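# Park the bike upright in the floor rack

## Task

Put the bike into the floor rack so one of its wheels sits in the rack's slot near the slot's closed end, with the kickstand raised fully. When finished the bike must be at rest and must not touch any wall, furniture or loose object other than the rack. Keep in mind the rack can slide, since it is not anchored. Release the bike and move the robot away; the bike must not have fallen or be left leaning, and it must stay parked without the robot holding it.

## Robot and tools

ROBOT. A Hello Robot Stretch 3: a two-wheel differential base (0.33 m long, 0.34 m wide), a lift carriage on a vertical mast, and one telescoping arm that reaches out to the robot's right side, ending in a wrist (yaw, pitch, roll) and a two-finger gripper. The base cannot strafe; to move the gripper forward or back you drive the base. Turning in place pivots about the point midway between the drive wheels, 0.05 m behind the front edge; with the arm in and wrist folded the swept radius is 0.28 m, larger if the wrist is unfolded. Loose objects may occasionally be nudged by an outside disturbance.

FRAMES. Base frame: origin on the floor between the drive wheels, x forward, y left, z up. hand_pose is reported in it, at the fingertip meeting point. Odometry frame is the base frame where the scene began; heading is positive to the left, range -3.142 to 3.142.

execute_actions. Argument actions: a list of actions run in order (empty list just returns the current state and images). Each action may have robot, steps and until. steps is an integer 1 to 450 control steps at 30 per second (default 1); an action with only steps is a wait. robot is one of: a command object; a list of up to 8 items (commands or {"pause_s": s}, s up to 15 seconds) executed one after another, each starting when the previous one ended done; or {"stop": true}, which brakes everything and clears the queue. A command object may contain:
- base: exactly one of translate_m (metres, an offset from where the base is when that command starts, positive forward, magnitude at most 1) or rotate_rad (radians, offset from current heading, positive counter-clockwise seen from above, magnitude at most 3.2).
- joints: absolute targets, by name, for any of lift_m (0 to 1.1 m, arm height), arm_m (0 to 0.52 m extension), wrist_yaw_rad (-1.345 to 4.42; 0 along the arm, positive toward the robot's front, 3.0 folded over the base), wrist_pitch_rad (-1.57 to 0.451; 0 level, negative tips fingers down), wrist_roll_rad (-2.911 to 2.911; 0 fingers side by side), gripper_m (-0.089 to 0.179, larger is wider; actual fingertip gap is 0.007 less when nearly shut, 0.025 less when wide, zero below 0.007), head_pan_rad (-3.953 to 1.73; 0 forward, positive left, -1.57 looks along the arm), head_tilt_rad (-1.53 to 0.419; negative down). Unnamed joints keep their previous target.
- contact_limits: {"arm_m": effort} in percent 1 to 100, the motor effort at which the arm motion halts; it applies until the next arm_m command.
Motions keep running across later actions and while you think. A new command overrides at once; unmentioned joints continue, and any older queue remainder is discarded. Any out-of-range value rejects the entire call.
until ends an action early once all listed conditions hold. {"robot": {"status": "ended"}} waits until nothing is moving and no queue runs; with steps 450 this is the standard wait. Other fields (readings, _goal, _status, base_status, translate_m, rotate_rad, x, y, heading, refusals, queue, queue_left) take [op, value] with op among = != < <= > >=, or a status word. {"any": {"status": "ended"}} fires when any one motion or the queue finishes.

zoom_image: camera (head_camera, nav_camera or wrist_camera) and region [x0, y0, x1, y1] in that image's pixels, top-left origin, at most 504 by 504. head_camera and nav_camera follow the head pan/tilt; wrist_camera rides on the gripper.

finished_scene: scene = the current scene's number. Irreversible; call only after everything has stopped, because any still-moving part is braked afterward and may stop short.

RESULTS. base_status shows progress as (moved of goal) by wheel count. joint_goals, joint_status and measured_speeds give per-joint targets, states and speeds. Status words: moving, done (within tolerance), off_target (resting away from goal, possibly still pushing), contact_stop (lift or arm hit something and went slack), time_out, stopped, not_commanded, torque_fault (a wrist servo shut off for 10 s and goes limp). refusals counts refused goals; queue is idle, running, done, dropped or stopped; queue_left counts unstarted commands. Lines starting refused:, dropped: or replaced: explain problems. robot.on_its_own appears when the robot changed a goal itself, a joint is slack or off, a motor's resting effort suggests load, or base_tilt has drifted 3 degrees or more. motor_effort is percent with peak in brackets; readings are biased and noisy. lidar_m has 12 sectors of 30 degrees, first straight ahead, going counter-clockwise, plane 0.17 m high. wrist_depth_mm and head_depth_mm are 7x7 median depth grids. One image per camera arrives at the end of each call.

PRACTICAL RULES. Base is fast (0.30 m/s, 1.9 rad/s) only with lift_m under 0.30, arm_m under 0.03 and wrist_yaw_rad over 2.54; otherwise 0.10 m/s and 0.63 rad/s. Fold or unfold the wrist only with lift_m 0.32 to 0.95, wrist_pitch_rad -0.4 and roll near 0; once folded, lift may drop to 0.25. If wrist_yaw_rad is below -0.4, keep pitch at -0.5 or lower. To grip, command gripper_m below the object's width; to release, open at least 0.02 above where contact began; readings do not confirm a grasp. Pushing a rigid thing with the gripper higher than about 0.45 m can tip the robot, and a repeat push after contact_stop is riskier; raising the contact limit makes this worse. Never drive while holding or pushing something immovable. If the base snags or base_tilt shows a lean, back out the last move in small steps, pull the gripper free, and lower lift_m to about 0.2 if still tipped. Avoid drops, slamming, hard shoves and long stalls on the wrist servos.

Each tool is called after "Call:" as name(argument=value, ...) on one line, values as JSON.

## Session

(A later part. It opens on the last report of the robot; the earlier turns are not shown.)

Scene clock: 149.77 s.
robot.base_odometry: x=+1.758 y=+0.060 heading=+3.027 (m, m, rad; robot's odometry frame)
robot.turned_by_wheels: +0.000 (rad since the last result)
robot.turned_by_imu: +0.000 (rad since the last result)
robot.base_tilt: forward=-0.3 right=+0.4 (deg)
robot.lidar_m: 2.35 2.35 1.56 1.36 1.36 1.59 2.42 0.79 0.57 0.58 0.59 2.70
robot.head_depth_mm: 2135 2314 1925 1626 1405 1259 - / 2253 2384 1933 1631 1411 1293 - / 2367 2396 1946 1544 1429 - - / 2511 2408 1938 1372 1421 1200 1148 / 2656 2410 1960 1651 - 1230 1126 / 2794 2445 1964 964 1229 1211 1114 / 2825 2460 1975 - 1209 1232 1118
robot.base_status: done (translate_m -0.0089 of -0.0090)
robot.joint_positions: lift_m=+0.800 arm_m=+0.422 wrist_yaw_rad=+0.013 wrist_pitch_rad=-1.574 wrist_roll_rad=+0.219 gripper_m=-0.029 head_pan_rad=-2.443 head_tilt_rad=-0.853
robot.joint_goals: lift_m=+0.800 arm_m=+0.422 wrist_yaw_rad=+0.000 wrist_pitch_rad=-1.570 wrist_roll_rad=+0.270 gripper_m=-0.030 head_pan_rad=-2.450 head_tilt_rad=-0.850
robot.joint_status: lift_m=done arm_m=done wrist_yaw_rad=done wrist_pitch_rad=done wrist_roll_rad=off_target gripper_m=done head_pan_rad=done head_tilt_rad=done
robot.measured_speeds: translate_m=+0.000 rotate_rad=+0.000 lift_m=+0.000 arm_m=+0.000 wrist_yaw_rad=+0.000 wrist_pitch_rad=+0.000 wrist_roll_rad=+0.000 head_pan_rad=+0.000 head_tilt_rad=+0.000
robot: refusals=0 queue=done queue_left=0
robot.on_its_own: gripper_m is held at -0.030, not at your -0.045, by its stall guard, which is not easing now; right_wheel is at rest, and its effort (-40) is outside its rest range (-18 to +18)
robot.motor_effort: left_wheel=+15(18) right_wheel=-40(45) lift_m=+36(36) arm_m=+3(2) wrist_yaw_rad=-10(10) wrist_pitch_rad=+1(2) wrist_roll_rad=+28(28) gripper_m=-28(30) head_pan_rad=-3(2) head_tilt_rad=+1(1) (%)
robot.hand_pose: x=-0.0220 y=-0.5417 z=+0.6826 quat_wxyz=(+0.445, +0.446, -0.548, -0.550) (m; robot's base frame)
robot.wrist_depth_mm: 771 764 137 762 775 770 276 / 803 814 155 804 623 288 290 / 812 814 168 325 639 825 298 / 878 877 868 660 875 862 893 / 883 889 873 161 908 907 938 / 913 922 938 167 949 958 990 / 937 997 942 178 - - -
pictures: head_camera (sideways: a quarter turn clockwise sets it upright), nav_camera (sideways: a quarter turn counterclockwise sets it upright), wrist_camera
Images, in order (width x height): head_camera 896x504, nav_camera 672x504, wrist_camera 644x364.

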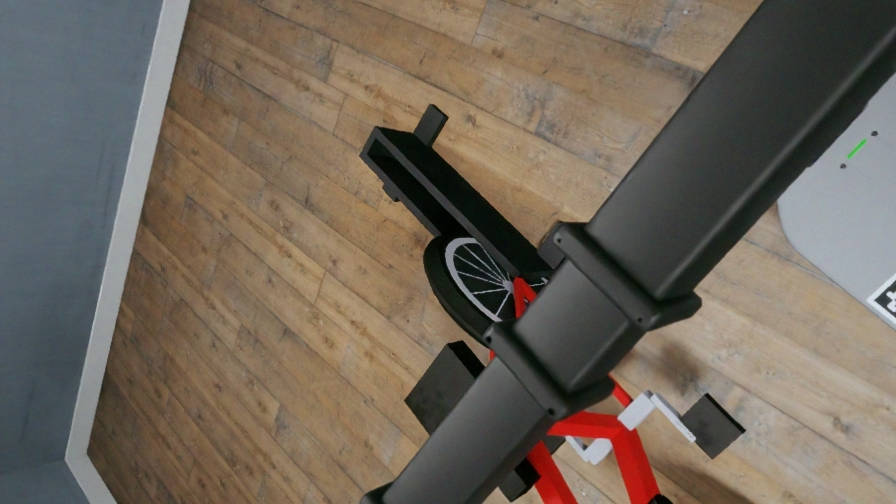

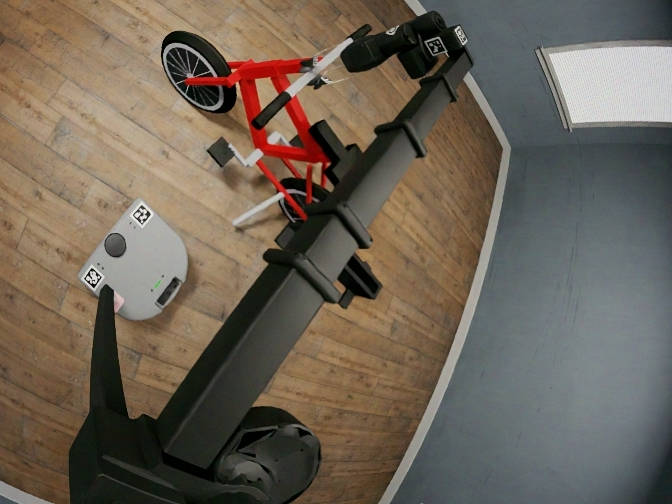

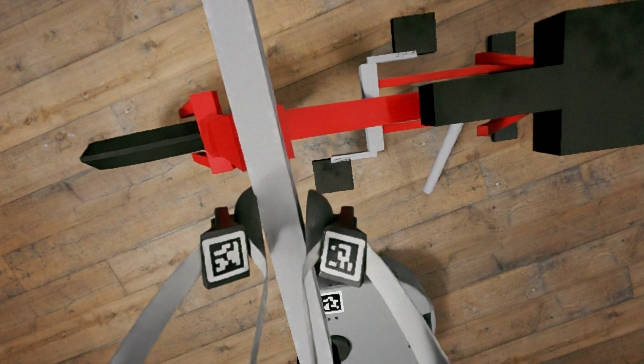

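Call:
execute_actions(actions=[{"robot": {"base": {"translate_m": -0.01}, "joints": {"wrist_roll_rad": 0.31}}, "steps": 45, "until": {"robot": {"status": "ended"}}}])

Scene clock: 151.33 s.
robot.base_odometry: x=+1.768 y=+0.059 heading=+3.027 (m, m, rad; robot's odometry frame)
robot.turned_by_wheels: +0.000 (rad since the last result)
robot.turned_by_imu: +0.000 (rad since the last result)
robot.base_tilt: forward=-1.5 right=-1.1 (deg)
robot.lidar_m: 2.37 2.36 1.55 1.36 1.36 1.59 2.41 0.80 0.57 0.58 0.59 2.70
robot.head_depth_mm: 2136 2299 1922 1622 1394 1256 - / 2239 2393 1944 1627 1404 1293 - / 2357 2390 1942 1547 1418 - - / 2492 2410 1945 1370 1419 1203 1145 / 2659 2433 1960 1648 - 1231 1130 / 2798 2444 1961 961 1233 1210 1115 / 2857 2447 1977 - 1211 1236 1114
robot.base_status: moving (translate_m -0.0099 of -0.0100)
robot.joint_positions: lift_m=+0.800 arm_m=+0.422 wrist_yaw_rad=+0.013 wrist_pitch_rad=-1.574 wrist_roll_rad=+0.250 gripper_m=-0.029 head_pan_rad=-2.443 head_tilt_rad=-0.853
robot.joint_goals: lift_m=+0.800 arm_m=+0.422 wrist_yaw_rad=+0.000 wrist_pitch_rad=-1.570 wrist_roll_rad=+0.310 gripper_m=-0.030 head_pan_rad=-2.450 head_tilt_rad=-0.850
robot.joint_status: lift_m=done arm_m=done wrist_yaw_rad=done wrist_pitch_rad=done wrist_roll_rad=off_target gripper_m=done head_pan_rad=done head_tilt_rad=done
robot.measured_speeds: translate_m=+0.000 rotate_rad=+0.000 lift_m=+0.000 arm_m=+0.000 wrist_yaw_rad=+0.000 wrist_pitch_rad=+0.000 wrist_roll_rad=+0.000 head_pan_rad=+0.000 head_tilt_rad=+0.000
robot: refusals=0 queue=running queue_left=0
robot.on_its_own: gripper_m is held at -0.030, not at your -0.045, by its stall guard, which is not easing now
robot.motor_effort: left_wheel=+16(23) right_wheel=-41(54) lift_m=+36(36) arm_m=+2(2) wrist_yaw_rad=-10(10) wrist_pitch_rad=+2(2) wrist_roll_rad=+34(35) gripper_m=-28(32) head_pan_rad=-2(3) head_tilt_rad=+3(1) (%)
robot.hand_pose: x=-0.0220 y=-0.5417 z=+0.6826 quat_wxyz=(+0.437, +0.438, -0.554, -0.557) (m; robot's base frame)
robot.wrist_depth_mm: 779 785 138 769 771 777 276 / 779 802 147 786 601 288 287 / 831 827 150 319 656 824 299 / 851 853 700 636 878 898 856 / 897 868 891 161 890 907 953 / 928 930 930 166 953 987 966 / 963 961 989 180 - - -
pictures: head_camera (sideways: a quarter turn clockwise sets it upright), nav_camera (sideways: a quarter turn counterclockwise sets it upright), wrist_camera
Images, in order (width x height): head_camera 896x504, nav_camera 672x504, wrist_camera 644x364.

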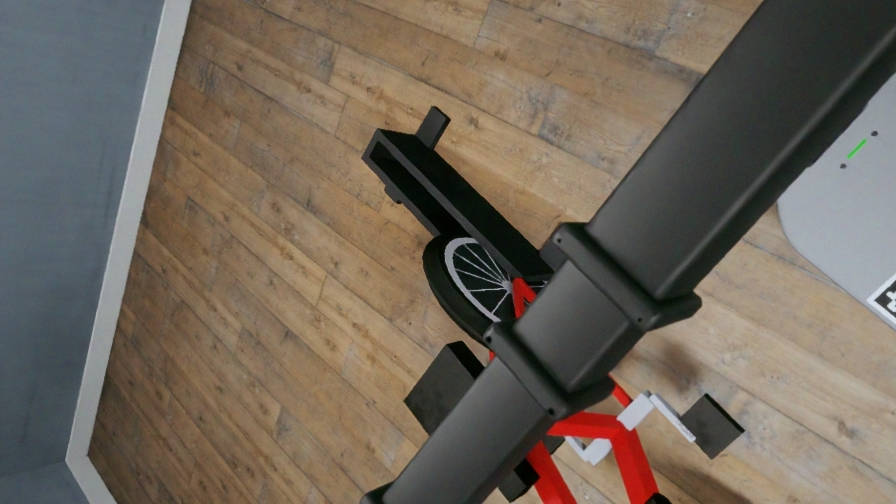

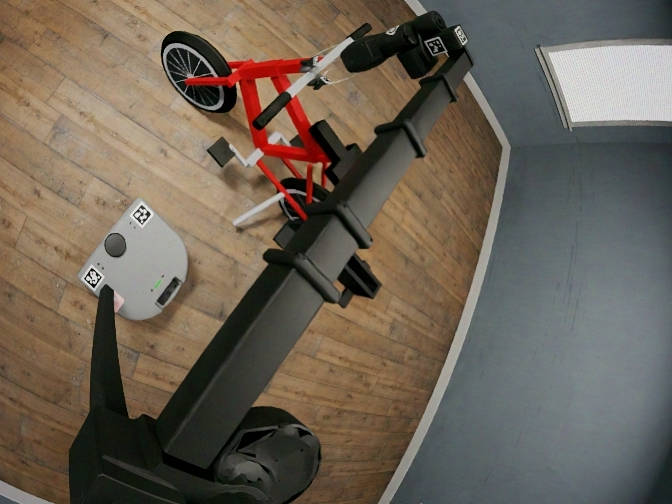

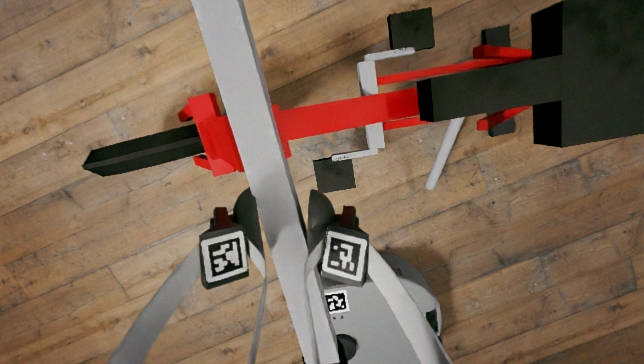

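Call:
execute_actions(actions=[{"robot": {"base": {"translate_m": -0.01}}, "steps": 40, "until": {"robot": {"status": "ended"}}}])

Scene clock: 152.73 s.
robot.base_odometry: x=+1.778 y=+0.058 heading=+3.027 (m, m, rad; robot's odometry frame)
robot.turned_by_wheels: -0.001 (rad since the last result)
robot.turned_by_imu: -0.001 (rad since the last result)
robot.base_tilt: forward=-0.6 right=+0.9 (deg)
robot.lidar_m: 2.37 2.37 1.55 1.35 1.36 1.59 2.40 0.80 0.58 0.58 0.59 2.72
robot.head_depth_mm: 2124 2298 1928 1628 1404 1256 - / 2232 2395 1938 1629 1397 1293 - / 2370 2393 1952 1550 1430 - - / 2477 2402 1953 1378 1418 1206 1148 / 2624 2425 1946 1651 - 1227 1128 / 2809 2424 1971 970 1118 1214 1116 / 2835 2461 1965 - 1161 1235 1116
robot.base_status: moving (translate_m -0.0100 of -0.0100)
robot.joint_positions: lift_m=+0.800 arm_m=+0.422 wrist_yaw_rad=+0.013 wrist_pitch_rad=-1.574 wrist_roll_rad=+0.257 gripper_m=-0.029 head_pan_rad=-2.443 head_tilt_rad=-0.853
robot.joint_goals: lift_m=+0.800 arm_m=+0.422 wrist_yaw_rad=+0.000 wrist_pitch_rad=-1.570 wrist_roll_rad=+0.310 gripper_m=-0.030 head_pan_rad=-2.450 head_tilt_rad=-0.850
robot.joint_status: lift_m=done arm_m=done wrist_yaw_rad=done wrist_pitch_rad=done wrist_roll_rad=off_target gripper_m=done head_pan_rad=done head_tilt_rad=done
robot.measured_speeds: translate_m=+0.000 rotate_rad=+0.000 lift_m=+0.000 arm_m=+0.000 wrist_yaw_rad=+0.000 wrist_pitch_rad=+0.000 wrist_roll_rad=+0.000 head_pan_rad=+0.000 head_tilt_rad=+0.000
robot: refusals=0 queue=running queue_left=0
robot.on_its_own: gripper_m is held at -0.030, not at your -0.045, by its stall guard, which is not easing now
robot.motor_effort: left_wheel=+10(21) right_wheel=-24(53) lift_m=+36(37) arm_m=+2(2) wrist_yaw_rad=-10(10) wrist_pitch_rad=+2(2) wrist_roll_rad=+30(33) gripper_m=-24(31) head_pan_rad=-2(4) head_tilt_rad=+0(2) (%)
robot.hand_pose: x=-0.0220 y=-0.5418 z=+0.6826 quat_wxyz=(+0.435, +0.436, -0.556, -0.558) (m; robot's base frame)
robot.wrist_depth_mm: 759 782 140 787 801 816 278 / 766 793 416 802 608 290 284 / 820 821 209 320 662 849 295 / 847 884 855 639 883 884 908 / 910 879 889 160 916 935 961 / 915 904 942 169 917 958 970 / 969 946 987 191 - - -
pictures: head_camera (sideways: a quarter turn clockwise sets it upright), nav_camera (sideways: a quarter turn counterclockwise sets it upright), wrist_camera
Images, in order (width x height): head_camera 896x504, nav_camera 672x504, wrist_camera 644x364.

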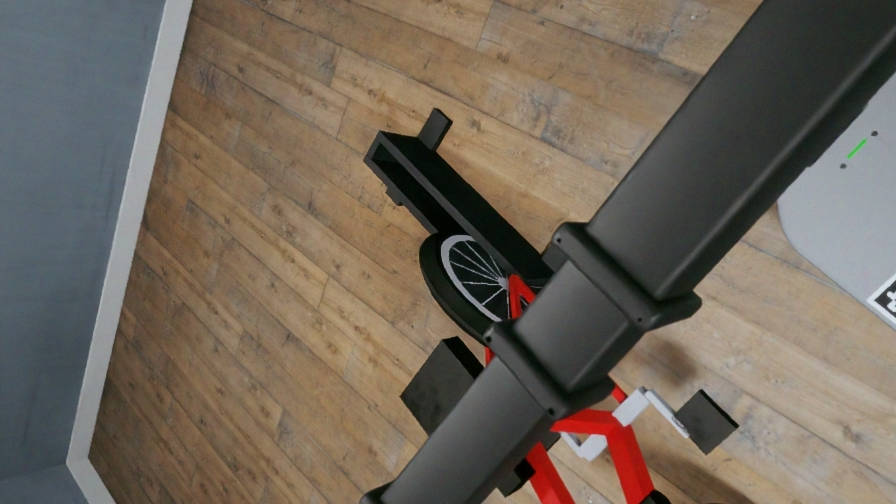

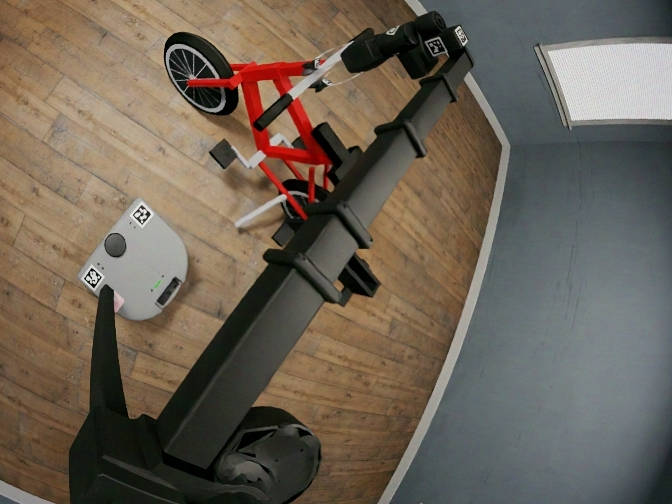

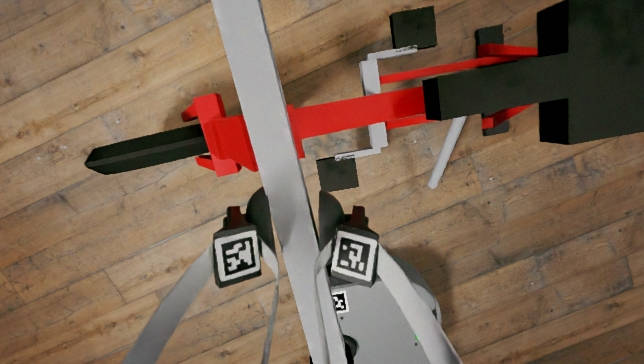

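Call:
execute_actions(actions=[{"robot": {"base": {"translate_m": -0.02}}, "steps": 40, "until": {"robot": {"status": "ended"}}}])

Scene clock: 154.13 s.
robot.base_odometry: x=+1.798 y=+0.056 heading=+3.026 (m, m, rad; robot's odometry frame)
robot.turned_by_wheels: +0.000 (rad since the last result)
robot.turned_by_imu: -0.001 (rad since the last result)
robot.base_tilt: forward=+0.4 right=+0.7 (deg)
robot.lidar_m: 2.39 2.39 1.55 1.35 1.35 1.58 2.37 0.80 0.58 0.57 0.59 2.75
robot.head_depth_mm: 2101 2293 1918 1624 1402 1251 - / 2199 2371 1929 1611 1406 1292 - / 2349 2387 1940 1545 1429 - - / 2464 2400 1954 1379 1419 1206 1143 / 2611 2421 1972 1612 - 1224 1125 / 2766 2433 1966 971 1121 1206 1113 / 2860 2455 1980 - 1163 1234 1114
robot.base_status: moving (translate_m -0.0200 of -0.0200)
robot.joint_positions: lift_m=+0.800 arm_m=+0.422 wrist_yaw_rad=+0.014 wrist_pitch_rad=-1.568 wrist_roll_rad=+0.259 gripper_m=-0.029 head_pan_rad=-2.443 head_tilt_rad=-0.853
robot.joint_goals: lift_m=+0.800 arm_m=+0.422 wrist_yaw_rad=+0.000 wrist_pitch_rad=-1.570 wrist_roll_rad=+0.310 gripper_m=-0.030 head_pan_rad=-2.450 head_tilt_rad=-0.850
robot.joint_status: lift_m=done arm_m=done wrist_yaw_rad=done wrist_pitch_rad=done wrist_roll_rad=off_target gripper_m=done head_pan_rad=done head_tilt_rad=done
robot.measured_speeds: translate_m=+0.000 rotate_rad=+0.000 lift_m=+0.000 arm_m=+0.000 wrist_yaw_rad=+0.000 wrist_pitch_rad=+0.000 wrist_roll_rad=+0.000 head_pan_rad=+0.000 head_tilt_rad=+0.000
robot: refusals=0 queue=running queue_left=0
robot.on_its_own: gripper_m is held at -0.030, not at your -0.045, by its stall guard, which is not easing now
robot.motor_effort: left_wheel=+5(13) right_wheel=-16(35) lift_m=+33(36) arm_m=+1(2) wrist_yaw_rad=-11(10) wrist_pitch_rad=-1(2) wrist_roll_rad=+29(30) gripper_m=-21(26) head_pan_rad=-3(3) head_tilt_rad=+3(0) (%)
robot.hand_pose: x=-0.0220 y=-0.5433 z=+0.6825 quat_wxyz=(+0.436, +0.434, -0.558, -0.557) (m; robot's base frame)
robot.wrist_depth_mm: 774 779 141 783 760 805 279 / 778 809 785 799 607 288 284 / 808 793 273 314 633 835 299 / 846 877 865 667 882 902 884 / 877 910 868 159 900 887 931 / 941 914 950 165 962 970 971 / 940 977 980 184 - - -
pictures: head_camera (sideways: a quarter turn clockwise sets it upright), nav_camera (sideways: a quarter turn counterclockwise sets it upright), wrist_camera
Images, in order (width x height): head_camera 896x504, nav_camera 672x504, wrist_camera 644x364.

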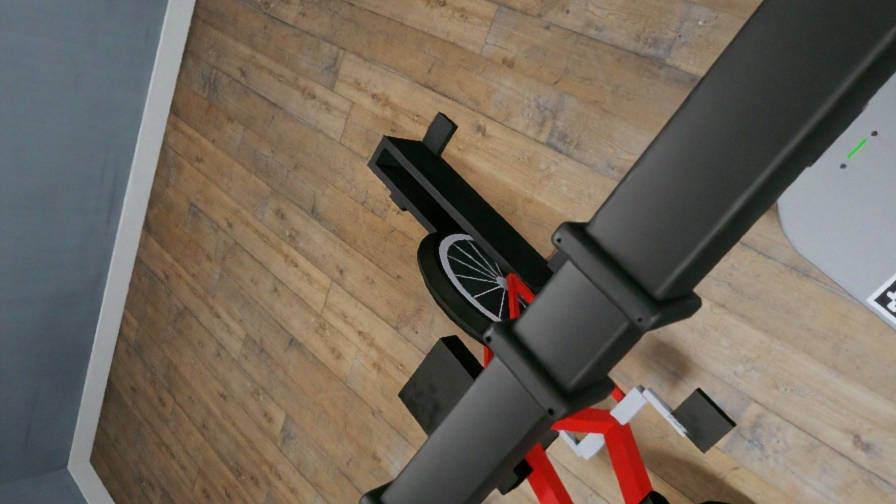

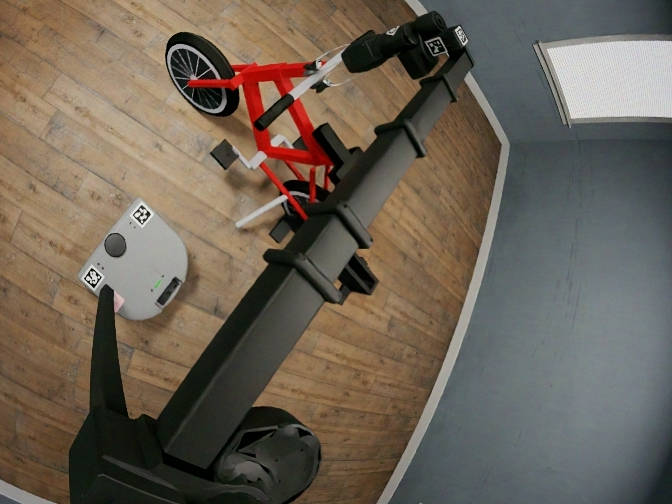

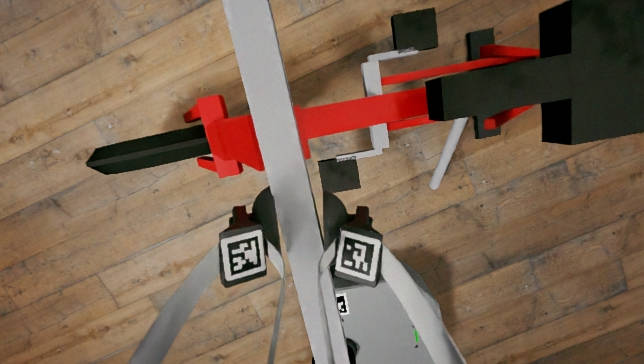

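Call:
execute_actions(actions=[{"robot": {"base": {"translate_m": -0.04}, "joints": {"wrist_roll_rad": 0.34}}, "steps": 45, "until": {"robot": {"status": "ended"}}}])

Scene clock: 155.77 s.
robot.base_odometry: x=+1.838 y=+0.051 heading=+3.027 (m, m, rad; robot's odometry frame)
robot.turned_by_wheels: +0.000 (rad since the last result)
robot.turned_by_imu: +0.000 (rad since the last result)
robot.base_tilt: forward=-0.3 right=+1.0 (deg)
robot.lidar_m: 2.43 2.43 1.54 1.34 1.34 1.57 2.34 0.80 0.58 0.58 0.59 2.79
robot.head_depth_mm: 2076 2286 1936 1632 1400 1253 - / 2190 2360 1925 1633 1406 1291 - / 2287 2402 1948 1551 1424 - - / 2419 2396 1954 1375 1446 1203 1145 / 2574 2411 1958 1645 - 1230 1132 / 2711 2431 1967 972 1121 1208 1114 / 2832 2450 1985 - 1161 1234 1114
robot.base_status: moving (translate_m -0.0400 of -0.0400)
robot.joint_positions: lift_m=+0.800 arm_m=+0.422 wrist_yaw_rad=+0.015 wrist_pitch_rad=-1.563 wrist_roll_rad=+0.286 gripper_m=-0.029 head_pan_rad=-2.443 head_tilt_rad=-0.853
robot.joint_goals: lift_m=+0.800 arm_m=+0.422 wrist_yaw_rad=+0.000 wrist_pitch_rad=-1.570 wrist_roll_rad=+0.340 gripper_m=-0.030 head_pan_rad=-2.450 head_tilt_rad=-0.850
robot.joint_status: lift_m=done arm_m=done wrist_yaw_rad=done wrist_pitch_rad=done wrist_roll_rad=off_target gripper_m=done head_pan_rad=done head_tilt_rad=done
robot.measured_speeds: translate_m=+0.000 rotate_rad=+0.000 lift_m=+0.000 arm_m=+0.000 wrist_yaw_rad=+0.000 wrist_pitch_rad=+0.000 wrist_roll_rad=+0.000 head_pan_rad=+0.000 head_tilt_rad=+0.000
robot: refusals=0 queue=running queue_left=0
robot.on_its_own: gripper_m is held at -0.030, not at your -0.045, by its stall guard, which is not easing now
robot.motor_effort: left_wheel=+8(10) right_wheel=-20(37) lift_m=+35(35) arm_m=+2(2) wrist_yaw_rad=-11(11) wrist_pitch_rad=-4(4) wrist_roll_rad=+30(32) gripper_m=-23(26) head_pan_rad=-4(3) head_tilt_rad=+1(1) (%)
robot.hand_pose: x=-0.0220 y=-0.5447 z=+0.6824 quat_wxyz=(+0.430, +0.426, -0.565, -0.561) (m; robot's base frame)
robot.wrist_depth_mm: 760 770 148 781 766 767 276 / 786 788 808 801 596 285 286 / 821 839 272 321 658 857 309 / 826 849 846 655 881 921 895 / 887 887 897 158 907 929 917 / 926 917 921 168 952 911 955 / 911 948 992 190 - 967 -
pictures: head_camera (sideways: a quarter turn clockwise sets it upright), nav_camera (sideways: a quarter turn counterclockwise sets it upright), wrist_camera
Images, in order (width x height): head_camera 896x504, nav_camera 672x504, wrist_camera 644x364.

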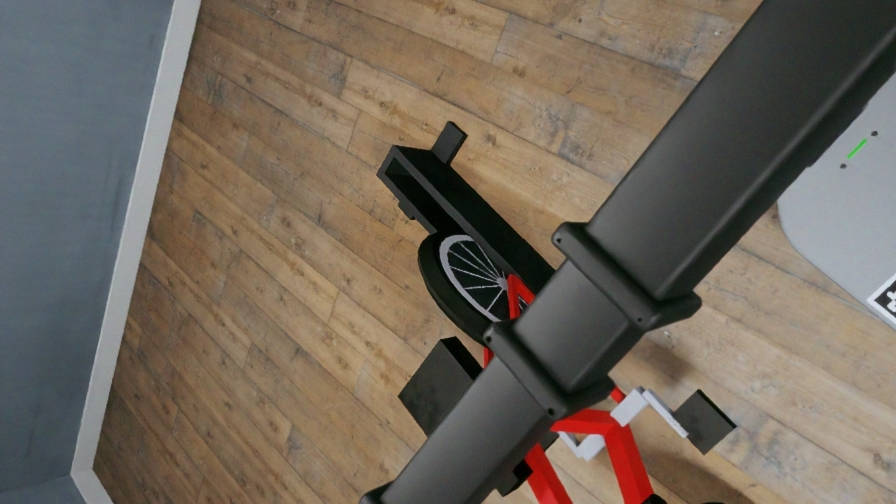

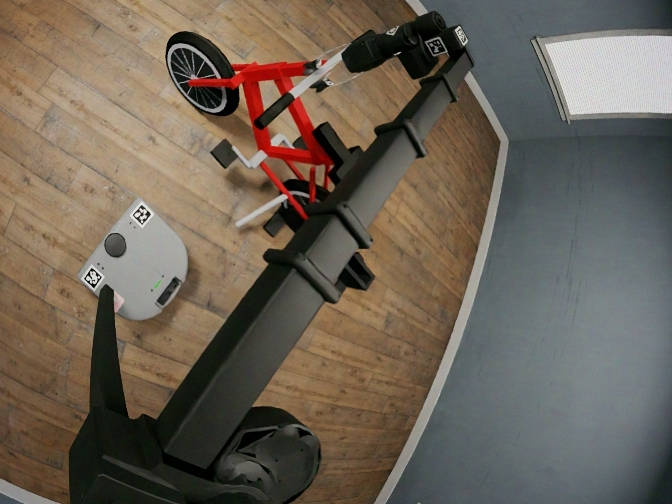

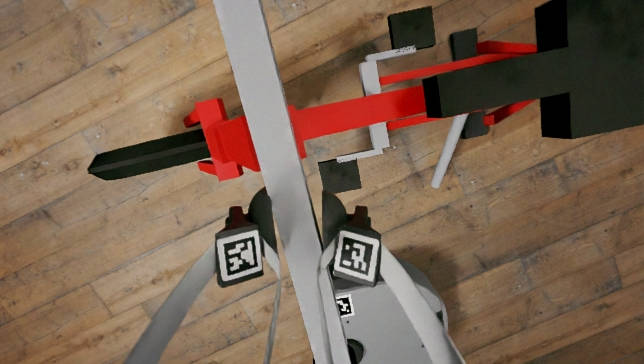

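Call:
execute_actions(actions=[{"robot": {"base": {"translate_m": -0.05}, "joints": {"arm_m": 0.427}}, "steps": 50, "until": {"robot": {"status": "ended"}}}])

Scene clock: 157.60 s.
robot.base_odometry: x=+1.887 y=+0.046 heading=+3.027 (m, m, rad; robot's odometry frame)
robot.turned_by_wheels: +0.000 (rad since the last result)
robot.turned_by_imu: -0.001 (rad since the last result)
robot.base_tilt: forward=-0.8 right=+0.4 (deg)
robot.lidar_m: 2.48 2.48 1.52 1.33 1.33 1.55 2.29 0.80 0.58 0.58 0.59 2.84
robot.head_depth_mm: 2031 2245 1917 1625 1396 1255 - / 2130 2309 1924 1626 1405 1294 - / 2251 2400 1949 1549 1427 - - / 2375 2391 1949 1384 1442 1206 1147 / 2518 2414 1954 1655 - 1224 1129 / 2659 2433 1960 969 1133 1208 1113 / 2824 2445 1981 - 1139 1234 1115
robot.base_status: moving (translate_m -0.0500 of -0.0500)
robot.joint_positions: lift_m=+0.800 arm_m=+0.427 wrist_yaw_rad=+0.015 wrist_pitch_rad=-1.569 wrist_roll_rad=+0.287 gripper_m=-0.029 head_pan_rad=-2.443 head_tilt_rad=-0.853
robot.joint_goals: lift_m=+0.800 arm_m=+0.427 wrist_yaw_rad=+0.000 wrist_pitch_rad=-1.570 wrist_roll_rad=+0.340 gripper_m=-0.030 head_pan_rad=-2.450 head_tilt_rad=-0.850
robot.joint_status: lift_m=done arm_m=done wrist_yaw_rad=done wrist_pitch_rad=done wrist_roll_rad=off_target gripper_m=done head_pan_rad=done head_tilt_rad=done
robot.measured_speeds: translate_m=+0.000 rotate_rad=+0.000 lift_m=+0.000 arm_m=+0.000 wrist_yaw_rad=+0.000 wrist_pitch_rad=+0.000 wrist_roll_rad=+0.000 head_pan_rad=+0.000 head_tilt_rad=+0.000
robot: refusals=0 queue=running queue_left=0
robot.on_its_own: gripper_m is held at -0.030, not at your -0.045, by its stall guard, which is not easing now
robot.motor_effort: left_wheel=+8(14) right_wheel=-21(39) lift_m=+34(35) arm_m=+2(4) wrist_yaw_rad=-11(11) wrist_pitch_rad=-1(4) wrist_roll_rad=+30(30) gripper_m=-23(27) head_pan_rad=-2(3) head_tilt_rad=+2(2) (%)
robot.hand_pose: x=-0.0220 y=-0.5481 z=+0.6825 quat_wxyz=(+0.428, +0.427, -0.563, -0.563) (m; robot's base frame)
robot.wrist_depth_mm: 762 770 138 785 779 768 278 / 797 785 795 817 613 285 289 / 827 847 232 324 662 878 306 / 842 847 869 649 868 866 921 / 889 884 878 158 910 916 942 / 908 931 959 166 918 985 974 / 971 950 976 572 - 978 -
pictures: head_camera (sideways: a quarter turn clockwise sets it upright), nav_camera (sideways: a quarter turn counterclockwise sets it upright), wrist_camera
Images, in order (width x height): head_camera 896x504, nav_camera 672x504, wrist_camera 644x364.

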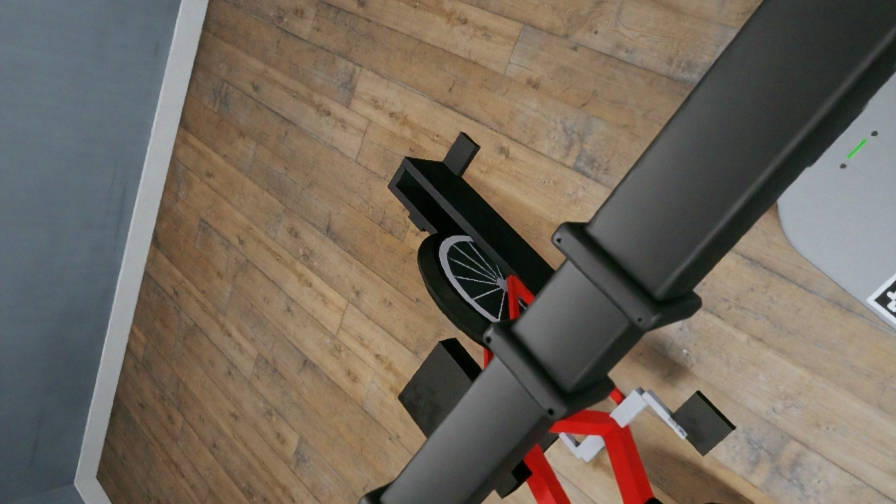

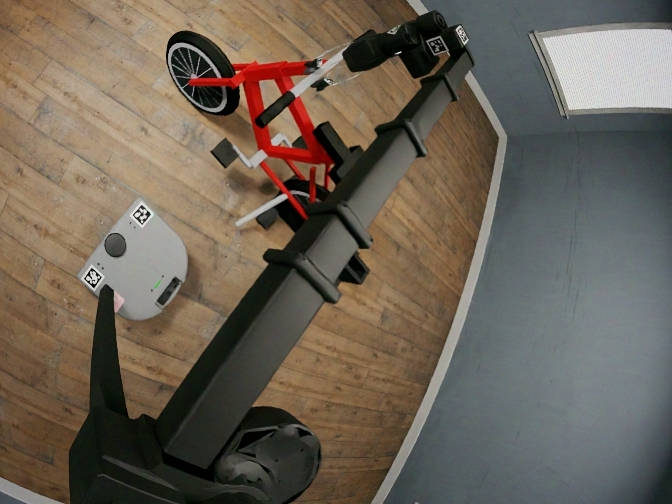

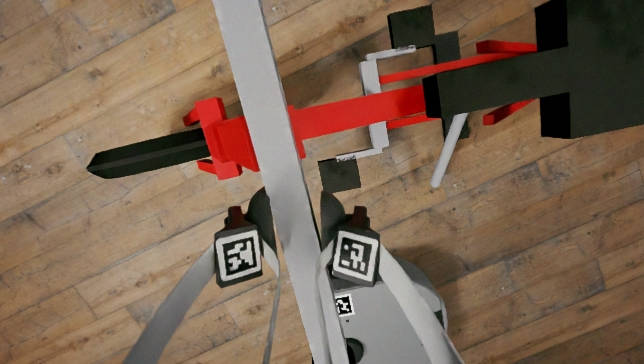

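Call:
execute_actions(actions=[{"robot": {"base": {"translate_m": -0.05}}, "steps": 50, "until": {"robot": {"status": "ended"}}}])

Scene clock: 159.43 s.
robot.base_odometry: x=+1.937 y=+0.040 heading=+3.027 (m, m, rad; robot's odometry frame)
robot.turned_by_wheels: +0.000 (rad since the last result)
robot.turned_by_imu: +0.000 (rad since the last result)
robot.base_tilt: forward=-0.4 right=+2.2 (deg)
robot.lidar_m: 2.53 2.53 1.51 1.31 1.31 1.54 2.24 0.81 0.58 0.58 0.60 2.87
robot.head_depth_mm: 1988 2225 1927 1620 1407 1257 - / 2093 2305 1936 1625 1407 1292 - / 2200 2382 1952 1553 1425 - - / 2321 2407 1944 1385 1434 1202 1146 / 2455 2409 1951 1647 - 1225 1130 / 2611 2420 1954 969 1133 1209 1114 / 2811 2437 1980 - 1136 1230 1113
robot.base_status: moving (translate_m -0.0500 of -0.0500)
robot.joint_positions: lift_m=+0.800 arm_m=+0.427 wrist_yaw_rad=+0.015 wrist_pitch_rad=-1.565 wrist_roll_rad=+0.287 gripper_m=-0.029 head_pan_rad=-2.443 head_tilt_rad=-0.853
robot.joint_goals: lift_m=+0.800 arm_m=+0.427 wrist_yaw_rad=+0.000 wrist_pitch_rad=-1.570 wrist_roll_rad=+0.340 gripper_m=-0.030 head_pan_rad=-2.450 head_tilt_rad=-0.850
robot.joint_status: lift_m=done arm_m=done wrist_yaw_rad=done wrist_pitch_rad=done wrist_roll_rad=off_target gripper_m=done head_pan_rad=done head_tilt_rad=done
robot.measured_speeds: translate_m=+0.000 rotate_rad=+0.000 lift_m=+0.000 arm_m=+0.000 wrist_yaw_rad=+0.000 wrist_pitch_rad=+0.000 wrist_roll_rad=+0.000 head_pan_rad=+0.000 head_tilt_rad=+0.000
robot: refusals=0 queue=running queue_left=0
robot.on_its_own: gripper_m is held at -0.030, not at your -0.045, by its stall guard, which is not easing now
robot.motor_effort: left_wheel=+11(14) right_wheel=-22(33) lift_m=+35(36) arm_m=+2(1) wrist_yaw_rad=-12(12) wrist_pitch_rad=-3(3) wrist_roll_rad=+30(30) gripper_m=-24(27) head_pan_rad=-2(3) head_tilt_rad=+1(1) (%)
robot.hand_pose: x=-0.0220 y=-0.5492 z=+0.6824 quat_wxyz=(+0.429, +0.426, -0.564, -0.562) (m; robot's base frame)
robot.wrist_depth_mm: 769 793 142 780 774 773 277 / 792 808 425 813 608 285 285 / 831 839 221 319 676 824 306 / 878 824 844 649 867 889 893 / 861 882 874 158 894 931 928 / 907 909 958 167 954 931 968 / 951 991 952 567 - 973 -
pictures: head_camera (sideways: a quarter turn clockwise sets it upright), nav_camera (sideways: a quarter turn counterclockwise sets it upright), wrist_camera
Images, in order (width x height): head_camera 896x504, nav_camera 672x504, wrist_camera 644x364.

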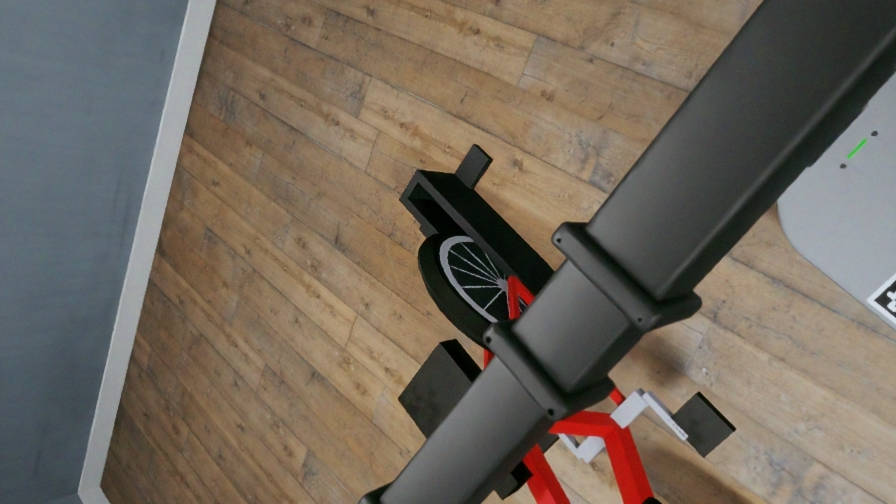

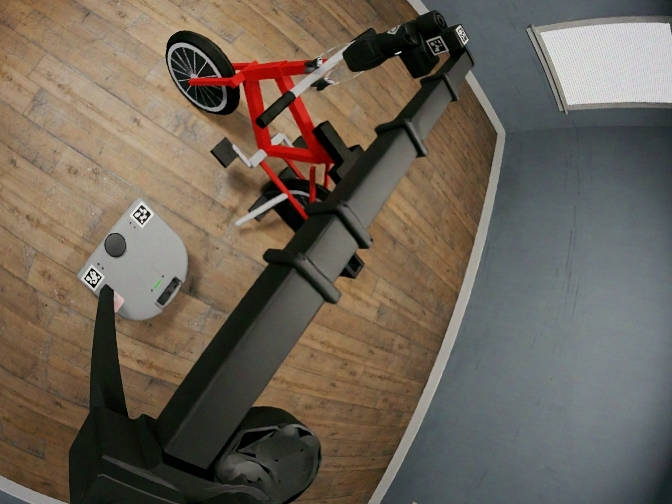

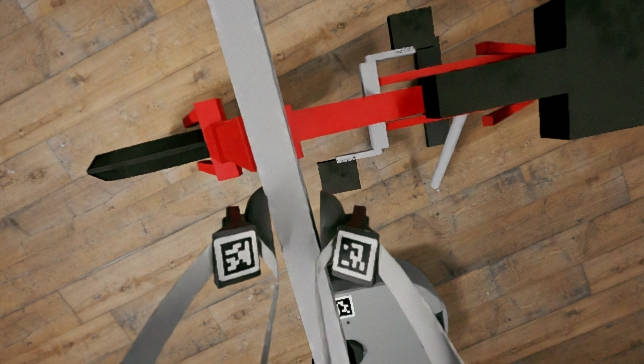

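Call:
execute_actions(actions=[{"robot": {"base": {"translate_m": -0.05}, "joints": {"wrist_roll_rad": 0.40}}, "steps": 50, "until": {"robot": {"status": "ended"}}}])

Scene clock: 161.03 s.
robot.base_odometry: x=+1.987 y=+0.034 heading=+3.027 (m, m, rad; robot's odometry frame)
robot.turned_by_wheels: +0.000 (rad since the last result)
robot.turned_by_imu: -0.001 (rad since the last result)
robot.base_tilt: forward=-0.4 right=+0.5 (deg)
robot.lidar_m: 2.57 2.54 1.50 1.30 1.31 1.52 2.19 0.80 0.58 0.58 0.60 2.88
robot.head_depth_mm: 1950 2174 1929 1622 1402 1255 - / 2058 2262 1935 1627 1404 1296 - / 2152 2333 1944 1597 1425 - - / 2261 2423 1950 1384 1446 1202 1147 / 2404 2424 1963 1648 - 1226 1130 / 2558 2426 1966 969 1137 1211 1115 / 2730 2449 1971 - 1143 1232 1117
robot.base_status: done (translate_m -0.0500 of -0.0500)
robot.joint_positions: lift_m=+0.800 arm_m=+0.427 wrist_yaw_rad=+0.016 wrist_pitch_rad=-1.561 wrist_roll_rad=+0.344 gripper_m=-0.026 head_pan_rad=-2.443 head_tilt_rad=-0.853
robot.joint_goals: lift_m=+0.800 arm_m=+0.427 wrist_yaw_rad=+0.000 wrist_pitch_rad=-1.570 wrist_roll_rad=+0.400 gripper_m=-0.027 head_pan_rad=-2.450 head_tilt_rad=-0.850
robot.joint_status: lift_m=done arm_m=done wrist_yaw_rad=done wrist_pitch_rad=done wrist_roll_rad=off_target gripper_m=done head_pan_rad=done head_tilt_rad=done
robot.measured_speeds: translate_m=+0.000 rotate_rad=+0.000 lift_m=+0.000 arm_m=+0.000 wrist_yaw_rad=+0.000 wrist_pitch_rad=+0.000 wrist_roll_rad=+0.000 head_pan_rad=+0.000 head_tilt_rad=+0.000
robot: refusals=0 queue=dropped queue_left=0
robot.on_its_own: gripper_m is held at -0.027, not at your -0.045, by its stall guard, which is not easing now; right_wheel is at rest, and its effort (-22) is outside its rest range (-18 to +18); wrist_yaw_rad is at rest, and its effort (-13) is outside its rest range (-12 to +12)
robot.motor_effort: left_wheel=+8(15) right_wheel=-22(42) lift_m=+35(35) arm_m=+2(2) wrist_yaw_rad=-13(13) wrist_pitch_rad=-5(5) wrist_roll_rad=+32(36) gripper_m=-24(30) head_pan_rad=-2(3) head_tilt_rad=+2(1) (%)
robot.hand_pose: x=-0.0220 y=-0.5501 z=+0.6824 quat_wxyz=(+0.414, +0.410, -0.577, -0.572) (m; robot's base frame)
robot.wrist_depth_mm: 770 791 139 788 790 787 278 / 797 776 155 800 345 285 286 / 826 822 213 322 735 846 841 / 869 830 864 661 885 878 886 / 898 885 871 160 901 921 936 / 920 895 894 167 - 974 991 / 939 950 973 178 - - -
pictures: head_camera (sideways: a quarter turn clockwise sets it upright), nav_camera (sideways: a quarter turn counterclockwise sets it upright), wrist_camera
Images, in order (width x height): head_camera 896x504, nav_camera 672x504, wrist_camera 644x364.

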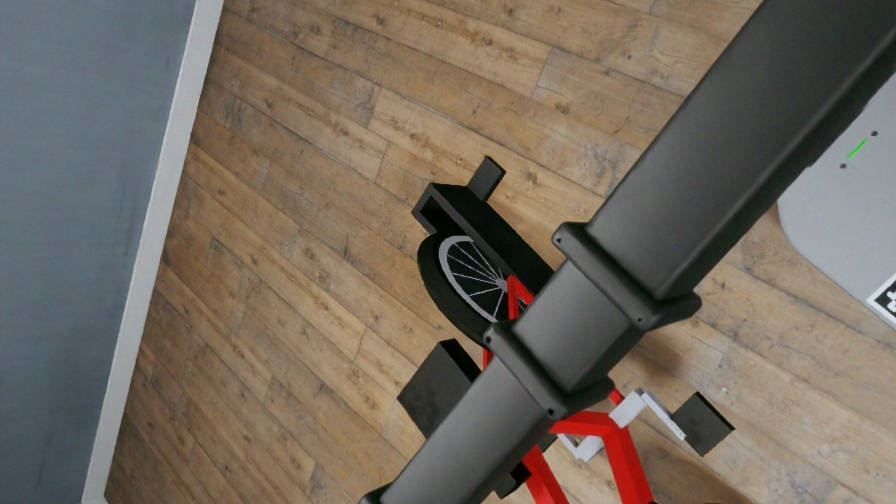

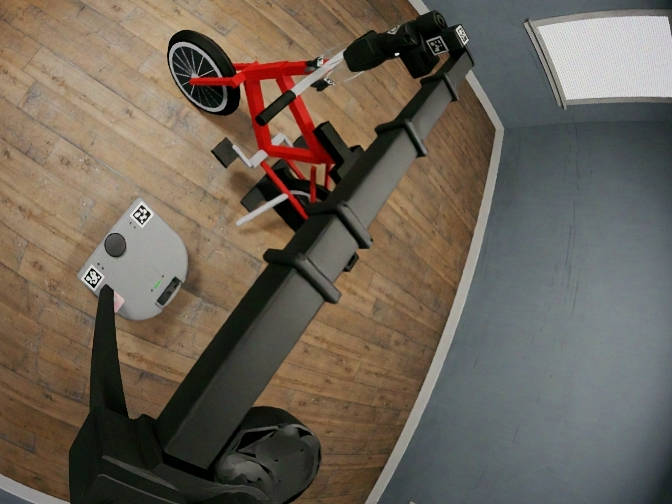

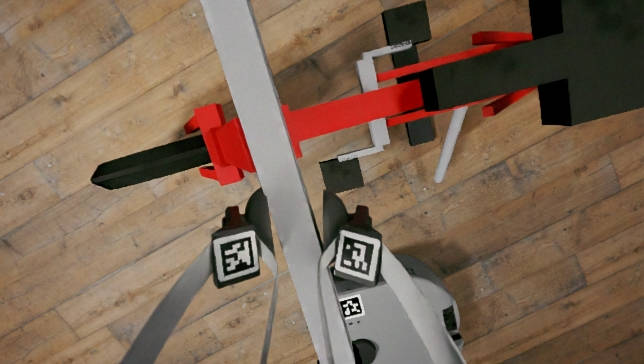

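Call:
execute_actions(actions=[{"robot": {"base": {"translate_m": -0.05}, "joints": {"arm_m": 0.431}}, "steps": 50, "until": {"robot": {"status": "ended"}}}])

Scene clock: 162.80 s.
robot.base_odometry: x=+2.036 y=+0.028 heading=+3.027 (m, m, rad; robot's odometry frame)
robot.turned_by_wheels: +0.000 (rad since the last result)
robot.turned_by_imu: +0.000 (rad since the last result)
robot.base_tilt: forward=-0.9 right=+0.3 (deg)
robot.lidar_m: 2.62 2.45 1.48 1.29 1.29 1.51 2.15 0.81 0.58 0.58 0.60 2.91
robot.head_depth_mm: 1903 2149 1940 1625 1401 1260 - / 2002 2237 1946 1627 1400 1292 - / 2100 2321 1938 1639 1422 - - / 2218 2409 1947 1386 1450 1203 1144 / 2354 2411 1952 1646 - 1228 1126 / 2487 2419 1966 971 1139 1211 1114 / 2656 2444 1958 - 1164 1232 1118
robot.base_status: moving (translate_m -0.0500 of -0.0500)
robot.joint_positions: lift_m=+0.800 arm_m=+0.431 wrist_yaw_rad=+0.016 wrist_pitch_rad=-1.566 wrist_roll_rad=+0.344 gripper_m=-0.026 head_pan_rad=-2.443 head_tilt_rad=-0.853
robot.joint_goals: lift_m=+0.800 arm_m=+0.431 wrist_yaw_rad=+0.000 wrist_pitch_rad=-1.570 wrist_roll_rad=+0.400 gripper_m=-0.027 head_pan_rad=-2.450 head_tilt_rad=-0.850
robot.joint_status: lift_m=done arm_m=done wrist_yaw_rad=done wrist_pitch_rad=done wrist_roll_rad=off_target gripper_m=done head_pan_rad=done head_tilt_rad=done
robot.measured_speeds: translate_m=+0.000 rotate_rad=+0.000 lift_m=+0.000 arm_m=+0.000 wrist_yaw_rad=+0.000 wrist_pitch_rad=+0.000 wrist_roll_rad=+0.000 head_pan_rad=+0.000 head_tilt_rad=+0.000
robot: refusals=0 queue=running queue_left=0
robot.on_its_own: gripper_m is held at -0.027, not at your -0.045, by its stall guard, which is not easing now
robot.motor_effort: left_wheel=+10(13) right_wheel=-24(41) lift_m=+35(35) arm_m=+2(1) wrist_yaw_rad=-13(13) wrist_pitch_rad=-2(5) wrist_roll_rad=+32(32) gripper_m=-25(27) head_pan_rad=-2(2) head_tilt_rad=+3(2) (%)
robot.hand_pose: x=-0.0220 y=-0.5528 z=+0.6825 quat_wxyz=(+0.413, +0.411, -0.576, -0.574) (m; robot's base frame)
robot.wrist_depth_mm: 770 764 139 768 799 606 273 / 810 810 143 819 345 284 283 / 788 819 183 319 692 875 856 / 844 848 864 651 884 859 904 / 910 909 880 159 945 929 956 / 890 945 958 168 - 947 973 / 949 977 990 930 - - -
pictures: head_camera (sideways: a quarter turn clockwise sets it upright), nav_camera (sideways: a quarter turn counterclockwise sets it upright), wrist_camera
Images, in order (width x height): head_camera 896x504, nav_camera 672x504, wrist_camera 644x364.

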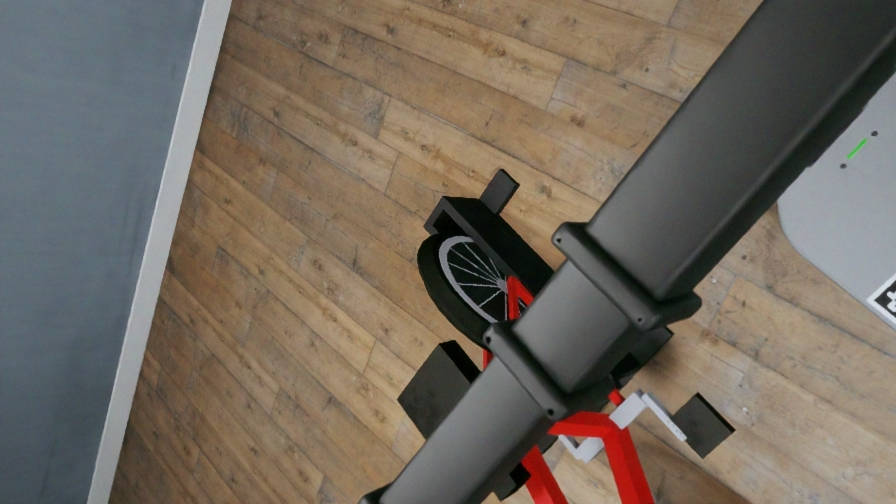

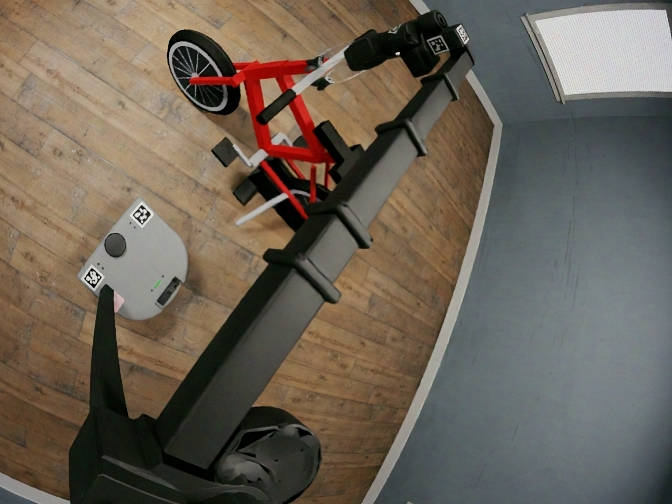

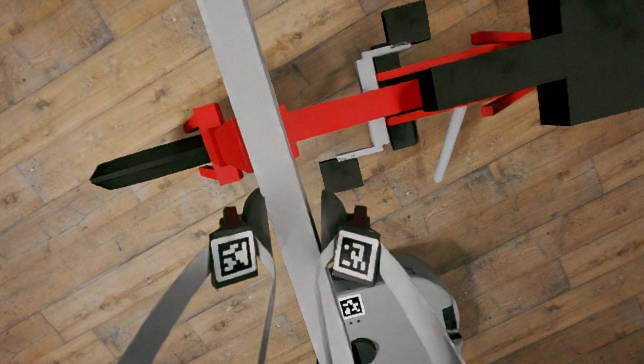

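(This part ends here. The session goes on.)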